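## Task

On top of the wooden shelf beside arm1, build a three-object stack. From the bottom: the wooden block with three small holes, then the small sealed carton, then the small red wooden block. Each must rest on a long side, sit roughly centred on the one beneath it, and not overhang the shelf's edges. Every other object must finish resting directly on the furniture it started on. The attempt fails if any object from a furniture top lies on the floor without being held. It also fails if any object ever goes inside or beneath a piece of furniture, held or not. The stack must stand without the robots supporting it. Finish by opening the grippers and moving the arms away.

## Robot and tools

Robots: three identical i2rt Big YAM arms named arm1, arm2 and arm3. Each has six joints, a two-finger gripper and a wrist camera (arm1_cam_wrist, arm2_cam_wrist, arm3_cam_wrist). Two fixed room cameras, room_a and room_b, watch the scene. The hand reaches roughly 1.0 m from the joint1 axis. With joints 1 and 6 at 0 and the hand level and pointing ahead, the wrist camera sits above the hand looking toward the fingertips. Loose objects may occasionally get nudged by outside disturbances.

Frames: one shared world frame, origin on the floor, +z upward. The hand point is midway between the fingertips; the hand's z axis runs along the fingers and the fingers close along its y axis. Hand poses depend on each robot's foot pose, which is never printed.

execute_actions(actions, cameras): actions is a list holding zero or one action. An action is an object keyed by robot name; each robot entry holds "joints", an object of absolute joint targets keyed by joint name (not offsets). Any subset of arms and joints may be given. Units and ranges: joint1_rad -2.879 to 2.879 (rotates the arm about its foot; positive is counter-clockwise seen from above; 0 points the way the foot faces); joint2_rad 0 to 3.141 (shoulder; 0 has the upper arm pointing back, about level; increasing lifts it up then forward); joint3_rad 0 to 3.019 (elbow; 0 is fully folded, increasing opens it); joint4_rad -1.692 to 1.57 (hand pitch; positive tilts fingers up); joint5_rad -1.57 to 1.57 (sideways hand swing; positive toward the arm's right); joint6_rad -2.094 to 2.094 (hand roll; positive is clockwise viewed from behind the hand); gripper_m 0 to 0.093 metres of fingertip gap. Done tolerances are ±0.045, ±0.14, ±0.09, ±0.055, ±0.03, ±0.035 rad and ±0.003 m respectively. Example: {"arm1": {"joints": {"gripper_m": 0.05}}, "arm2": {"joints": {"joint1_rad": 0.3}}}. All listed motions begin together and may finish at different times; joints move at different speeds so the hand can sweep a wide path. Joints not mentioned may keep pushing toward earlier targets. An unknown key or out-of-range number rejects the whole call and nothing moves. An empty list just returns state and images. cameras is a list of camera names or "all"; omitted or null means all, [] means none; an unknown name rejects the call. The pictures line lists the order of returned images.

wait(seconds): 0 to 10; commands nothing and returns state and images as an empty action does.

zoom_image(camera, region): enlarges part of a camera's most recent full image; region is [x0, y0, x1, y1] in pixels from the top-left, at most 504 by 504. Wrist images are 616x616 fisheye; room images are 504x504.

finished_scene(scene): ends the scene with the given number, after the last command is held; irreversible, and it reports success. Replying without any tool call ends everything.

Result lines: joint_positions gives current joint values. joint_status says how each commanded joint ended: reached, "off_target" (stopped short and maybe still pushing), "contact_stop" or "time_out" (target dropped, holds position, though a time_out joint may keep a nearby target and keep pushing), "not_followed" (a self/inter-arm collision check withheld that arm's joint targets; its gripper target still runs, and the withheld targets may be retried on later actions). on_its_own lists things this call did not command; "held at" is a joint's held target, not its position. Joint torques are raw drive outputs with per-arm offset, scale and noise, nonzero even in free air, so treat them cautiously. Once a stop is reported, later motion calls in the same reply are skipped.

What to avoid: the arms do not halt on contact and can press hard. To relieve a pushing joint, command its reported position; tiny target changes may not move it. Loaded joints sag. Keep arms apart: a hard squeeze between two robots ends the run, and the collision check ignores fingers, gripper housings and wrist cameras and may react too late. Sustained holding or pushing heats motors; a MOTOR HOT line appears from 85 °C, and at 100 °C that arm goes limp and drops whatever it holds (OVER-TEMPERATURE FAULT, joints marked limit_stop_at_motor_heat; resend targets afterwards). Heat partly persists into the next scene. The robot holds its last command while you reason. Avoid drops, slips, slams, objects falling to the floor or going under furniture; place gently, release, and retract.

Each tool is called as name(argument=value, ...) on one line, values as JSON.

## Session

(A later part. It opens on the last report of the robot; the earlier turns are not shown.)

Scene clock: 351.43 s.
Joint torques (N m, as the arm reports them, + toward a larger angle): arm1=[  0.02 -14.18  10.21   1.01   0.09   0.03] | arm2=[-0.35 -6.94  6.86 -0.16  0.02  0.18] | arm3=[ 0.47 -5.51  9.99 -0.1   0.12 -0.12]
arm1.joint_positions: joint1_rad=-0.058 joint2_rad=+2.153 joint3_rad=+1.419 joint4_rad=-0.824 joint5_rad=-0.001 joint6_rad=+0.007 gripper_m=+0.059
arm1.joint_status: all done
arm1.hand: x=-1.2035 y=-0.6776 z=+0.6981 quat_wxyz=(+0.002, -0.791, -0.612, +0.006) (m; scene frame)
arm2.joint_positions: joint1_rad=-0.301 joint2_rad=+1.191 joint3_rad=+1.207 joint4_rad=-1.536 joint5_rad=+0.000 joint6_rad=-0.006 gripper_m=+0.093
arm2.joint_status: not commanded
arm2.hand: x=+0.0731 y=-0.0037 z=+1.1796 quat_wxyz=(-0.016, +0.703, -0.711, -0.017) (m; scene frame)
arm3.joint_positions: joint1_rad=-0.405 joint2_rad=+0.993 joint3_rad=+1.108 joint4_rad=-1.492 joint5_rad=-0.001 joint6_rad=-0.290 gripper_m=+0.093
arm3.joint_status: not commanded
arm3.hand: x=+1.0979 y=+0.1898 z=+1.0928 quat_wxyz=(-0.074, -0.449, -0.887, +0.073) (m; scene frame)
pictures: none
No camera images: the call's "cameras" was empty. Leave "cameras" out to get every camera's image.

execute_actions(actions=[{"arm1":{"joints":{"joint2_rad":2.155,"gripper_m":0.093}}}], cameras=[])

execute_actions(actions=[{"arm1":{"joints":{"joint2_rad":1.80,"joint4_rad":-1.19}}}], cameras=["arm1_cam_wrist"])

execute_actions(actions=[{"arm1":{"joints":{"joint1_rad":1.69,"joint2_rad":1.83,"joint3_rad":1.39,"joint4_rad":-1.11,"joint6_rad":0.225}}}], cameras=["arm1_cam_wrist"])

Scene clock: 360.93 s.
Joint torques (N m, as the arm reports them, + toward a larger angle): arm1=[ -0.05 -17.09  10.18   1.     0.08   0.03] | arm2=[-0.13 -7.06  6.86 -0.34  0.    0.17] | arm3=[ 0.45 -5.51  9.99 -0.1   0.12 -0.12]
arm1.joint_positions: joint1_rad=-0.058 joint2_rad=+2.153 joint3_rad=+1.419 joint4_rad=-0.823 joint5_rad=-0.001 joint6_rad=+0.008 gripper_m=+0.093
arm1.joint_status: all done
arm1.hand: x=-1.2035 y=-0.6778 z=+0.6981 quat_wxyz=(+0.002, -0.791, -0.612, +0.007) (m; scene frame)
arm2.joint_positions: joint1_rad=-0.301 joint2_rad=+1.191 joint3_rad=+1.207 joint4_rad=-1.536 joint5_rad=+0.000 joint6_rad=-0.006 gripper_m=+0.093
arm2.joint_status: not commanded
arm2.hand: x=+0.0731 y=-0.0037 z=+1.1796 quat_wxyz=(-0.016, +0.703, -0.711, -0.017) (m; scene frame)
arm3.joint_positions: joint1_rad=-0.405 joint2_rad=+0.993 joint3_rad=+1.108 joint4_rad=-1.492 joint5_rad=-0.001 joint6_rad=-0.290 gripper_m=+0.093
arm3.joint_status: not commanded
arm3.hand: x=+1.0979 y=+0.1898 z=+1.0928 quat_wxyz=(-0.074, -0.449, -0.887, +0.073) (m; scene frame)
pictures: none
No camera images: the call's "cameras" was empty. Leave "cameras" out to get every camera's image.

Scene clock: 362.27 s.
Joint torques (N m, as the arm reports them, + toward a larger angle): arm1=[  0.04 -13.31  11.7   -0.13   0.08   0.03] | arm2=[ 0.27 -7.07  6.84 -0.16  0.    0.15] | arm3=[ 0.47 -5.52  9.99 -0.1   0.12 -0.12]
arm1.joint_positions: joint1_rad=-0.058 joint2_rad=+1.784 joint3_rad=+1.425 joint4_rad=-1.176 joint5_rad=-0.001 joint6_rad=+0.008 gripper_m=+0.093
arm1.joint_status: all done
arm1.hand: x=-1.1919 y=-0.6413 z=+0.8965 quat_wxyz=(-0.005, -0.791, -0.612, +0.015) (m; scene frame)
arm2.joint_positions: joint1_rad=-0.301 joint2_rad=+1.191 joint3_rad=+1.207 joint4_rad=-1.536 joint5_rad=+0.000 joint6_rad=-0.006 gripper_m=+0.093
arm2.joint_status: not commanded
arm2.hand: x=+0.0731 y=-0.0037 z=+1.1796 quat_wxyz=(-0.016, +0.703, -0.711, -0.017) (m; scene frame)
arm3.joint_positions: joint1_rad=-0.405 joint2_rad=+0.993 joint3_rad=+1.108 joint4_rad=-1.492 joint5_rad=-0.001 joint6_rad=-0.290 gripper_m=+0.093
arm3.joint_status: not commanded
arm3.hand: x=+1.0979 y=+0.1898 z=+1.0928 quat_wxyz=(-0.074, -0.449, -0.887, +0.073) (m; scene frame)
pictures: arm1_cam_wrist
Images, in order (width x height): arm1_cam_wrist 616x616.

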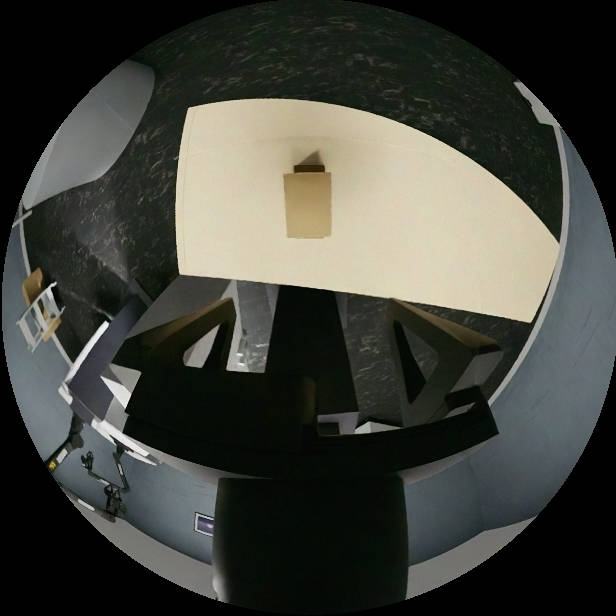

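Scene clock: 364.20 s.
Joint torques (N m, as the arm reports them, + toward a larger angle): arm1=[ -0.48 -13.75   9.68   0.59   0.07   0.05] | arm2=[-0.03 -7.32  6.8  -0.41  0.01  0.14] | arm3=[ 0.47 -5.49  9.99 -0.1   0.12 -0.12]
arm1.joint_positions: joint1_rad=+1.699 joint2_rad=+1.816 joint3_rad=+1.396 joint4_rad=-1.113 joint5_rad=-0.001 joint6_rad=+0.217 gripper_m=+0.093
arm1.joint_status: all done
arm1.hand: x=-0.5255 y=-0.1549 z=+0.8675 quat_wxyz=(-0.013, -0.138, -0.990, -0.005) (m; scene frame)
arm2.joint_positions: joint1_rad=-0.301 joint2_rad=+1.191 joint3_rad=+1.207 joint4_rad=-1.536 joint5_rad=+0.000 joint6_rad=-0.006 gripper_m=+0.093
arm2.joint_status: not commanded
arm2.hand: x=+0.0731 y=-0.0037 z=+1.1796 quat_wxyz=(-0.016, +0.703, -0.711, -0.017) (m; scene frame)
arm3.joint_positions: joint1_rad=-0.405 joint2_rad=+0.993 joint3_rad=+1.108 joint4_rad=-1.492 joint5_rad=-0.001 joint6_rad=-0.290 gripper_m=+0.093
arm3.joint_status: not commanded
arm3.hand: x=+1.0979 y=+0.1898 z=+1.0928 quat_wxyz=(-0.074, -0.449, -0.887, +0.073) (m; scene frame)
pictures: arm1_cam_wrist
Images, in order (width x height): arm1_cam_wrist 616x616.

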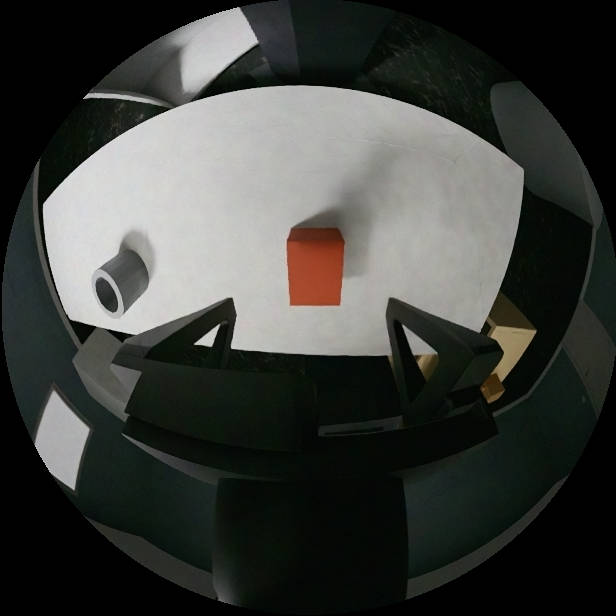

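execute_actions(actions=[{"arm1":{"joints":{"joint1_rad":1.68,"joint2_rad":1.93,"joint3_rad":1.325,"joint4_rad":-0.945}}}], cameras=["arm1_cam_wrist"])

Scene clock: 370.73 s.
Joint torques (N m, as the arm reports them, + toward a larger angle): arm1=[ -0.69 -15.71   9.67   1.01   0.07   0.03] | arm2=[ 0.   -6.79  6.85 -0.2   0.01  0.16] | arm3=[ 0.46 -5.47 10.   -0.09  0.12 -0.12]
arm1.joint_positions: joint1_rad=+1.690 joint2_rad=+1.932 joint3_rad=+1.318 joint4_rad=-0.960 joint5_rad=-0.001 joint6_rad=+0.217 gripper_m=+0.093
arm1.joint_status: all done
arm1.hand: x=-0.5338 y=-0.1586 z=+0.7822 quat_wxyz=(+0.007, -0.142, -0.990, -0.004) (m; scene frame)
arm2.joint_positions: joint1_rad=-0.301 joint2_rad=+1.191 joint3_rad=+1.207 joint4_rad=-1.536 joint5_rad=+0.000 joint6_rad=-0.006 gripper_m=+0.093
arm2.joint_status: not commanded
arm2.hand: x=+0.0731 y=-0.0037 z=+1.1796 quat_wxyz=(-0.016, +0.703, -0.711, -0.017) (m; scene frame)
arm3.joint_positions: joint1_rad=-0.405 joint2_rad=+0.993 joint3_rad=+1.108 joint4_rad=-1.492 joint5_rad=-0.001 joint6_rad=-0.290 gripper_m=+0.093
arm3.joint_status: not commanded
arm3.hand: x=+1.0979 y=+0.1898 z=+1.0928 quat_wxyz=(-0.074, -0.449, -0.887, +0.073) (m; scene frame)
pictures: arm1_cam_wrist
Images, in order (width x height): arm1_cam_wrist 616x616.

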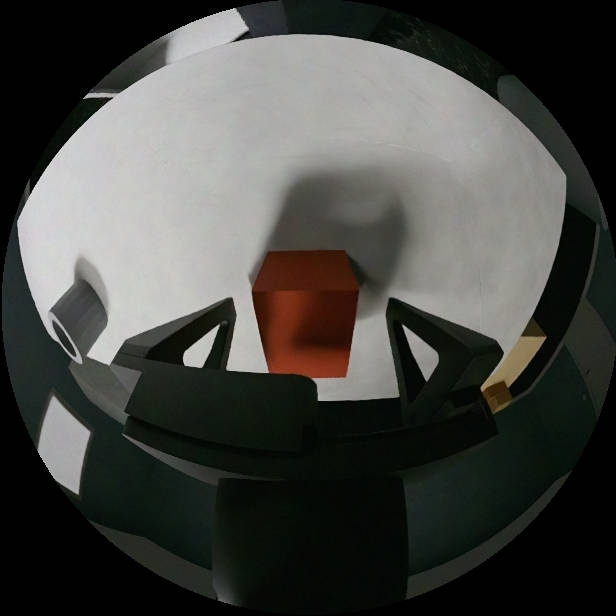

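execute_actions(actions=[{"arm1":{"joints":{"gripper_m":0.025}}}], cameras=[])

execute_actions(actions=[{"arm1":{"joints":{"joint2_rad":1.76,"joint4_rad":-1.13}}}], cameras=[])

execute_actions(actions=[{"arm1":{"joints":{"joint1_rad":-0.05,"joint3_rad":1.47,"joint4_rad":-1.27,"joint6_rad":0.0}}}], cameras=["arm1_cam_wrist"])

Scene clock: 382.13 s.
Joint torques (N m, as the arm reports them, + toward a larger angle): arm1=[ -0.62 -15.7    9.68   0.98   0.06   0.03] | arm2=[-0.3  -7.04  6.69 -0.29 -0.03  0.17] | arm3=[ 0.47 -5.51  9.99 -0.09  0.12 -0.12]
arm1.joint_positions: joint1_rad=+1.690 joint2_rad=+1.932 joint3_rad=+1.318 joint4_rad=-0.959 joint5_rad=-0.001 joint6_rad=+0.218 gripper_m=+0.044
arm1.joint_status: gripper_m off_target (ended at +0.044, target +0.025)
arm1.hand: x=-0.5337 y=-0.1586 z=+0.7822 quat_wxyz=(+0.007, -0.143, -0.990, -0.004) (m; scene frame)
arm2.joint_positions: joint1_rad=-0.301 joint2_rad=+1.191 joint3_rad=+1.207 joint4_rad=-1.536 joint5_rad=+0.000 joint6_rad=-0.006 gripper_m=+0.093
arm2.joint_status: not commanded
arm2.hand: x=+0.0731 y=-0.0037 z=+1.1796 quat_wxyz=(-0.016, +0.703, -0.711, -0.017) (m; scene frame)
arm3.joint_positions: joint1_rad=-0.405 joint2_rad=+0.993 joint3_rad=+1.108 joint4_rad=-1.492 joint5_rad=-0.001 joint6_rad=-0.290 gripper_m=+0.093
arm3.joint_status: not commanded
arm3.hand: x=+1.0979 y=+0.1898 z=+1.0928 quat_wxyz=(-0.074, -0.449, -0.887, +0.073) (m; scene frame)
pictures: none
No camera images: the call's "cameras" was empty. Leave "cameras" out to get every camera's image.

Scene clock: 383.23 s.
Joint torques (N m, as the arm reports them, + toward a larger angle): arm1=[ -0.65 -12.28  10.69  -0.1    0.06   0.03] | arm2=[ 0.13 -7.08  6.76 -0.26  0.01  0.12] | arm3=[ 0.44 -5.51  9.99 -0.09  0.12 -0.12]
arm1.joint_positions: joint1_rad=+1.690 joint2_rad=+1.742 joint3_rad=+1.318 joint4_rad=-1.117 joint5_rad=-0.001 joint6_rad=+0.218 gripper_m=+0.044
arm1.joint_status: all done
arm1.hand: x=-0.5546 y=-0.1579 z=+0.8771 quat_wxyz=(-0.009, -0.143, -0.990, -0.005) (m; scene frame)
arm2.joint_positions: joint1_rad=-0.301 joint2_rad=+1.191 joint3_rad=+1.207 joint4_rad=-1.536 joint5_rad=+0.000 joint6_rad=-0.006 gripper_m=+0.093
arm2.joint_status: not commanded
arm2.hand: x=+0.0731 y=-0.0037 z=+1.1796 quat_wxyz=(-0.016, +0.703, -0.711, -0.017) (m; scene frame)
arm3.joint_positions: joint1_rad=-0.405 joint2_rad=+0.993 joint3_rad=+1.108 joint4_rad=-1.492 joint5_rad=-0.001 joint6_rad=-0.290 gripper_m=+0.093
arm3.joint_status: not commanded
arm3.hand: x=+1.0979 y=+0.1898 z=+1.0928 quat_wxyz=(-0.074, -0.449, -0.887, +0.073) (m; scene frame)
pictures: none
No camera images: the call's "cameras" was empty. Leave "cameras" out to get every camera's image.

Scene clock: 385.13 s.
Joint torques (N m, as the arm reports them, + toward a larger angle): arm1=[  0.33 -13.52  12.88  -0.16  -0.04  -0.08] | arm2=[-0.06 -7.3   6.79 -0.35  0.    0.14] | arm3=[ 0.46 -5.53  9.99 -0.1   0.12 -0.12]
arm1.joint_positions: joint1_rad=-0.059 joint2_rad=+1.751 joint3_rad=+1.442 joint4_rad=-1.256 joint5_rad=+0.002 joint6_rad=+0.009 gripper_m=+0.044
arm1.joint_status: all done
arm1.hand: x=-1.1897 y=-0.6289 z=+0.9192 quat_wxyz=(+0.006, -0.791, -0.611, +0.004) (m; scene frame)
arm2.joint_positions: joint1_rad=-0.301 joint2_rad=+1.191 joint3_rad=+1.207 joint4_rad=-1.536 joint5_rad=+0.000 joint6_rad=-0.006 gripper_m=+0.093
arm2.joint_status: not commanded
arm2.hand: x=+0.0731 y=-0.0037 z=+1.1796 quat_wxyz=(-0.016, +0.703, -0.711, -0.017) (m; scene frame)
arm3.joint_positions: joint1_rad=-0.405 joint2_rad=+0.993 joint3_rad=+1.108 joint4_rad=-1.492 joint5_rad=-0.001 joint6_rad=-0.290 gripper_m=+0.093
arm3.joint_status: not commanded
arm3.hand: x=+1.0979 y=+0.1898 z=+1.0928 quat_wxyz=(-0.074, -0.449, -0.887, +0.073) (m; scene frame)
pictures: arm1_cam_wrist
Images, in order (width x height): arm1_cam_wrist 616x616.

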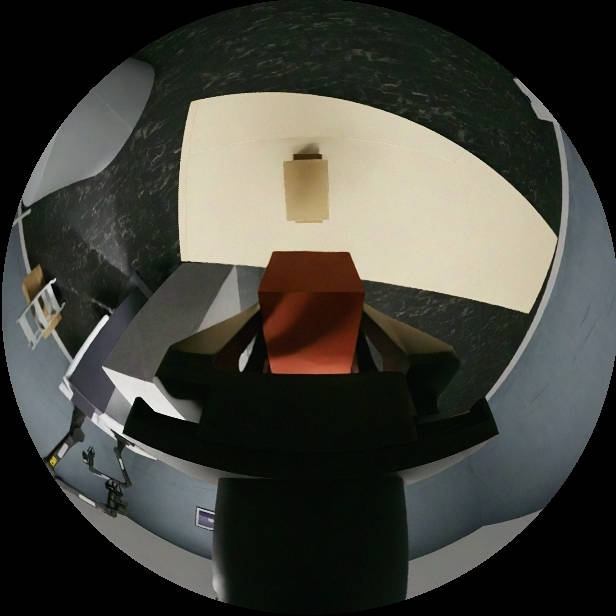

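execute_actions(actions=[{"arm1":{"joints":{"joint2_rad":2.03,"joint4_rad":-0.95}}}], cameras=["arm1_cam_wrist"])

Scene clock: 390.90 s.
Joint torques (N m, as the arm reports them, + toward a larger angle): arm1=[  0.49 -17.53  11.52   1.01  -0.04  -0.09] | arm2=[ 0.1  -7.13  6.81 -0.32  0.01  0.19] | arm3=[ 0.48 -5.52  9.99 -0.1   0.12 -0.12]
arm1.joint_positions: joint1_rad=-0.059 joint2_rad=+2.038 joint3_rad=+1.444 joint4_rad=-0.965 joint5_rad=+0.002 joint6_rad=+0.008 gripper_m=+0.044
arm1.joint_status: all done
arm1.hand: x=-1.2036 y=-0.6768 z=+0.7688 quat_wxyz=(+0.003, -0.791, -0.612, +0.007) (m; scene frame)
arm2.joint_positions: joint1_rad=-0.301 joint2_rad=+1.191 joint3_rad=+1.207 joint4_rad=-1.536 joint5_rad=+0.000 joint6_rad=-0.006 gripper_m=+0.093
arm2.joint_status: not commanded
arm2.hand: x=+0.0731 y=-0.0037 z=+1.1796 quat_wxyz=(-0.016, +0.703, -0.711, -0.017) (m; scene frame)
arm3.joint_positions: joint1_rad=-0.405 joint2_rad=+0.993 joint3_rad=+1.108 joint4_rad=-1.492 joint5_rad=-0.001 joint6_rad=-0.290 gripper_m=+0.093
arm3.joint_status: not commanded
arm3.hand: x=+1.0979 y=+0.1898 z=+1.0928 quat_wxyz=(-0.074, -0.449, -0.887, +0.073) (m; scene frame)
pictures: arm1_cam_wrist
Images, in order (width x height): arm1_cam_wrist 616x616.

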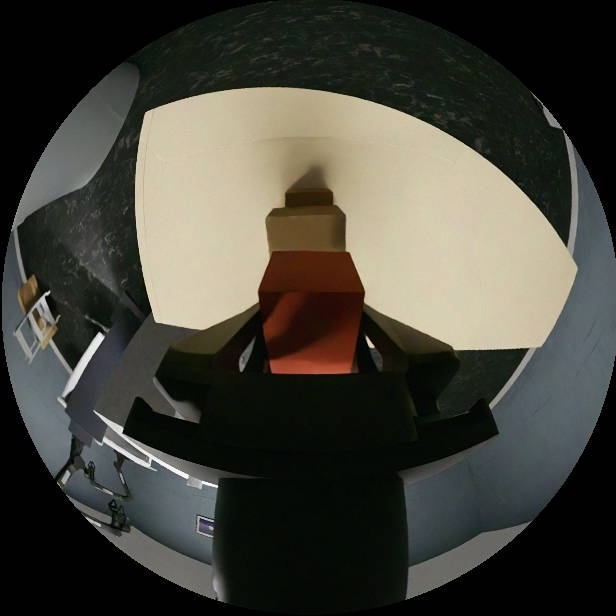

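execute_actions(actions=[{"arm1":{"joints":{"joint2_rad":2.09,"joint4_rad":-0.895}}}], cameras=[])

Scene clock: 396.23 s.
Joint torques (N m, as the arm reports them, + toward a larger angle): arm1=[  0.52 -16.17  11.36   1.09  -0.04  -0.09] | arm2=[-0.08 -7.02  6.84 -0.27  0.02  0.15] | arm3=[ 0.42 -5.51 10.   -0.1   0.12 -0.12]
arm1.joint_positions: joint1_rad=-0.059 joint2_rad=+2.073 joint3_rad=+1.444 joint4_rad=-0.910 joint5_rad=+0.002 joint6_rad=+0.008 gripper_m=+0.044
arm1.joint_status: all done
arm1.hand: x=-1.2057 y=-0.6841 z=+0.7491 quat_wxyz=(-0.003, -0.791, -0.612, +0.015) (m; scene frame)
arm2.joint_positions: joint1_rad=-0.301 joint2_rad=+1.191 joint3_rad=+1.207 joint4_rad=-1.536 joint5_rad=+0.000 joint6_rad=-0.006 gripper_m=+0.093
arm2.joint_status: not commanded
arm2.hand: x=+0.0731 y=-0.0037 z=+1.1796 quat_wxyz=(-0.016, +0.703, -0.711, -0.017) (m; scene frame)
arm3.joint_positions: joint1_rad=-0.405 joint2_rad=+0.993 joint3_rad=+1.108 joint4_rad=-1.492 joint5_rad=-0.001 joint6_rad=-0.290 gripper_m=+0.093
arm3.joint_status: not commanded
arm3.hand: x=+1.0979 y=+0.1898 z=+1.0928 quat_wxyz=(-0.074, -0.449, -0.887, +0.073) (m; scene frame)
pictures: none
No camera images: the call's "cameras" was empty. Leave "cameras" out to get every camera's image.

execute_actions(actions=[{"arm1":{"joints":{"joint2_rad":2.115}}}], cameras=["arm1_cam_wrist"])

Scene clock: 401.10 s.
Joint torques (N m, as the arm reports them, + toward a larger angle): arm1=[  0.5  -15.74  11.22   1.03  -0.04  -0.08] | arm2=[ 0.17 -6.85  6.77 -0.24 -0.02  0.16] | arm3=[ 0.47 -5.52  9.98 -0.09  0.12 -0.12]
arm1.joint_positions: joint1_rad=-0.059 joint2_rad=+2.095 joint3_rad=+1.444 joint4_rad=-0.909 joint5_rad=+0.002 joint6_rad=+0.008 gripper_m=+0.044
arm1.joint_status: all done
arm1.hand: x=-1.2049 y=-0.6804 z=+0.7373 quat_wxyz=(+0.004, -0.791, -0.612, +0.006) (m; scene frame)
arm2.joint_positions: joint1_rad=-0.301 joint2_rad=+1.191 joint3_rad=+1.207 joint4_rad=-1.536 joint5_rad=+0.000 joint6_rad=-0.006 gripper_m=+0.093
arm2.joint_status: not commanded
arm2.hand: x=+0.0731 y=-0.0037 z=+1.1796 quat_wxyz=(-0.016, +0.703, -0.711, -0.017) (m; scene frame)
arm3.joint_positions: joint1_rad=-0.405 joint2_rad=+0.993 joint3_rad=+1.108 joint4_rad=-1.492 joint5_rad=-0.001 joint6_rad=-0.290 gripper_m=+0.093
arm3.joint_status: not commanded
arm3.hand: x=+1.0979 y=+0.1898 z=+1.0928 quat_wxyz=(-0.074, -0.449, -0.887, +0.073) (m; scene frame)
pictures: arm1_cam_wrist
Images, in order (width x height): arm1_cam_wrist 616x616.

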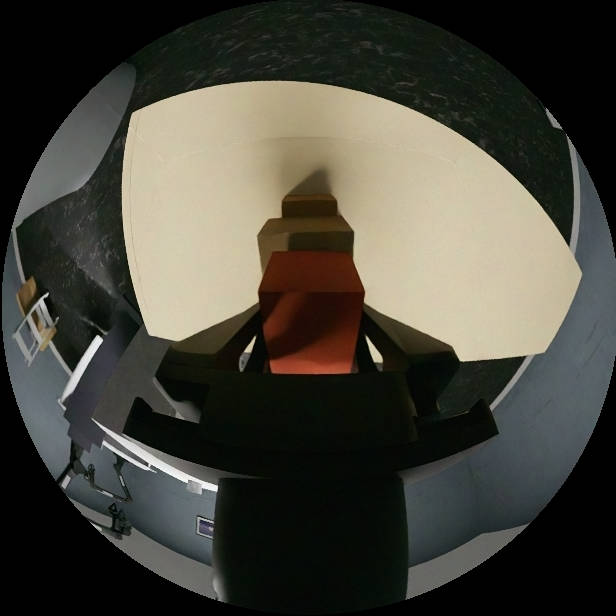

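execute_actions(actions=[{"arm1":{"joints":{"joint2_rad":2.135}}}], cameras=[])

Scene clock: 403.73 s.
Joint torques (N m, as the arm reports them, + toward a larger angle): arm1=[  0.49 -15.29  11.08   0.94   0.04  -0.08] | arm2=[-0.15 -7.11  6.81 -0.33 -0.02  0.17] | arm3=[ 0.47 -5.49  9.99 -0.1   0.12 -0.12]
arm1.joint_positions: joint1_rad=-0.059 joint2_rad=+2.109 joint3_rad=+1.444 joint4_rad=-0.908 joint5_rad=+0.000 joint6_rad=+0.008 gripper_m=+0.044
arm1.joint_status: all done
arm1.hand: x=-1.2041 y=-0.6782 z=+0.7295 quat_wxyz=(+0.007, -0.791, -0.612, +0.001) (m; scene frame)
arm2.joint_positions: joint1_rad=-0.301 joint2_rad=+1.191 joint3_rad=+1.207 joint4_rad=-1.536 joint5_rad=+0.000 joint6_rad=-0.006 gripper_m=+0.093
arm2.joint_status: not commanded
arm2.hand: x=+0.0731 y=-0.0037 z=+1.1796 quat_wxyz=(-0.016, +0.703, -0.711, -0.017) (m; scene frame)
arm3.joint_positions: joint1_rad=-0.405 joint2_rad=+0.993 joint3_rad=+1.108 joint4_rad=-1.492 joint5_rad=-0.001 joint6_rad=-0.290 gripper_m=+0.093
arm3.joint_status: not commanded
arm3.hand: x=+1.0979 y=+0.1898 z=+1.0928 quat_wxyz=(-0.074, -0.449, -0.887, +0.073) (m; scene frame)
pictures: none
No camera images: the call's "cameras" was empty. Leave "cameras" out to get every camera's image.

execute_actions(actions=[{"arm1":{"joints":{"joint2_rad":2.15}}}], cameras=[])

Scene clock: 406.30 s.
Joint torques (N m, as the arm reports them, + toward a larger angle): arm1=[  0.46 -14.19  11.08   0.95   0.03  -0.09] | arm2=[-0.36 -6.72  6.79 -0.32 -0.01  0.15] | arm3=[ 0.47 -5.5   9.99 -0.1   0.12 -0.12]
arm1.joint_positions: joint1_rad=-0.059 joint2_rad=+2.109 joint3_rad=+1.444 joint4_rad=-0.908 joint5_rad=+0.000 joint6_rad=+0.008 gripper_m=+0.044
arm1.joint_status: all done
arm1.hand: x=-1.2041 y=-0.6782 z=+0.7295 quat_wxyz=(+0.007, -0.791, -0.612, +0.001) (m; scene frame)
arm2.joint_positions: joint1_rad=-0.301 joint2_rad=+1.191 joint3_rad=+1.207 joint4_rad=-1.536 joint5_rad=+0.000 joint6_rad=-0.006 gripper_m=+0.093
arm2.joint_status: not commanded
arm2.hand: x=+0.0731 y=-0.0037 z=+1.1796 quat_wxyz=(-0.016, +0.703, -0.711, -0.017) (m; scene frame)
arm3.joint_positions: joint1_rad=-0.405 joint2_rad=+0.993 joint3_rad=+1.108 joint4_rad=-1.492 joint5_rad=-0.001 joint6_rad=-0.290 gripper_m=+0.093
arm3.joint_status: not commanded
arm3.hand: x=+1.0979 y=+0.1898 z=+1.0928 quat_wxyz=(-0.074, -0.449, -0.887, +0.073) (m; scene frame)
pictures: none
No camera images: the call's "cameras" was empty. Leave "cameras" out to get every camera's image.

execute_actions(actions=[{"arm1":{"joints":{"joint2_rad":2.105,"gripper_m":0.093}}}], cameras=[])

execute_actions(actions=[{"arm1":{"joints":{"joint2_rad":1.75,"joint4_rad":-1.27}}}], cameras=["arm1_cam_wrist","room_a","room_b"])

Scene clock: 411.57 s.
Joint torques (N m, as the arm reports them, + toward a larger angle): arm1=[  0.54 -17.65  11.08   0.94   0.03  -0.08] | arm2=[-0.14 -7.38  6.87 -0.3  -0.02  0.17] | arm3=[ 0.49 -5.51  9.99 -0.09  0.12 -0.12]
arm1.joint_positions: joint1_rad=-0.059 joint2_rad=+2.108 joint3_rad=+1.444 joint4_rad=-0.907 joint5_rad=+0.000 joint6_rad=+0.008 gripper_m=+0.093
arm1.joint_status: all done
arm1.hand: x=-1.2042 y=-0.6784 z=+0.7297 quat_wxyz=(+0.007, -0.791, -0.612, +0.001) (m; scene frame)
arm2.joint_positions: joint1_rad=-0.301 joint2_rad=+1.191 joint3_rad=+1.207 joint4_rad=-1.536 joint5_rad=+0.000 joint6_rad=-0.006 gripper_m=+0.093
arm2.joint_status: not commanded
arm2.hand: x=+0.0731 y=-0.0037 z=+1.1796 quat_wxyz=(-0.016, +0.703, -0.711, -0.017) (m; scene frame)
arm3.joint_positions: joint1_rad=-0.405 joint2_rad=+0.993 joint3_rad=+1.108 joint4_rad=-1.492 joint5_rad=-0.001 joint6_rad=-0.290 gripper_m=+0.093
arm3.joint_status: not commanded
arm3.hand: x=+1.0979 y=+0.1898 z=+1.0928 quat_wxyz=(-0.074, -0.449, -0.887, +0.073) (m; scene frame)
pictures: none
No camera images: the call's "cameras" was empty. Leave "cameras" out to get every camera's image.

Scene clock: 412.93 s.
Joint torques (N m, as the arm reports them, + toward a larger angle): arm1=[  0.55 -13.    12.04  -0.11   0.03  -0.08] | arm2=[-0.17 -6.96  6.92 -0.24  0.    0.17] | arm3=[ 0.44 -5.51 10.   -0.09  0.12 -0.12]
arm1.joint_positions: joint1_rad=-0.059 joint2_rad=+1.735 joint3_rad=+1.454 joint4_rad=-1.256 joint5_rad=+0.000 joint6_rad=+0.008 gripper_m=+0.093
arm1.joint_status: all done
arm1.hand: x=-1.1902 y=-0.6330 z=+0.9317 quat_wxyz=(-0.004, -0.791, -0.612, +0.015) (m; scene frame)
arm2.joint_positions: joint1_rad=-0.301 joint2_rad=+1.191 joint3_rad=+1.207 joint4_rad=-1.536 joint5_rad=+0.000 joint6_rad=-0.006 gripper_m=+0.093
arm2.joint_status: not commanded
arm2.hand: x=+0.0731 y=-0.0037 z=+1.1796 quat_wxyz=(-0.016, +0.703, -0.711, -0.017) (m; scene frame)
arm3.joint_positions: joint1_rad=-0.405 joint2_rad=+0.993 joint3_rad=+1.108 joint4_rad=-1.492 joint5_rad=-0.001 joint6_rad=-0.290 gripper_m=+0.093
arm3.joint_status: not commanded
arm3.hand: x=+1.0979 y=+0.1898 z=+1.0928 quat_wxyz=(-0.074, -0.449, -0.887, +0.073) (m; scene frame)
pictures: arm1_cam_wrist, room_a, room_b
Images, in order (width x height): arm1_cam_wrist 616x616, room_a 504x504, room_b 504x504.

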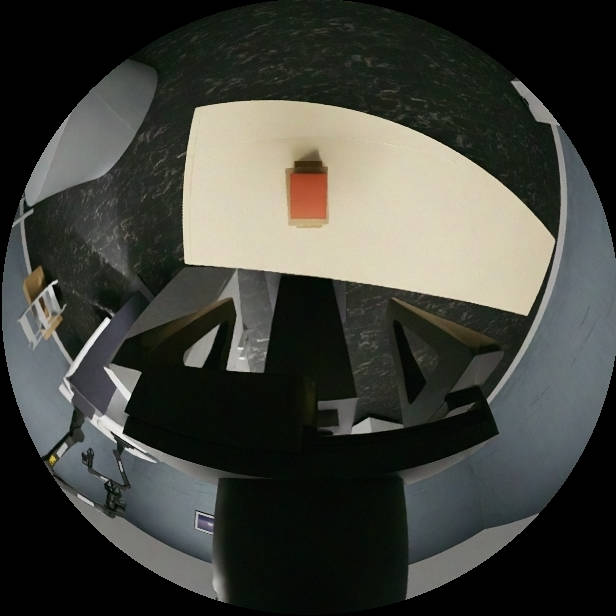

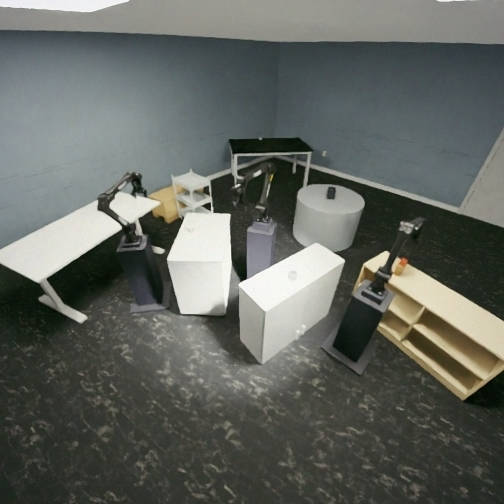

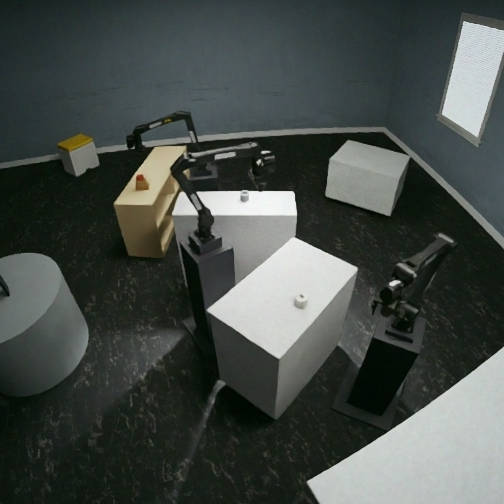

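finished_scene(scene=2)

The scene is finished: the task was done.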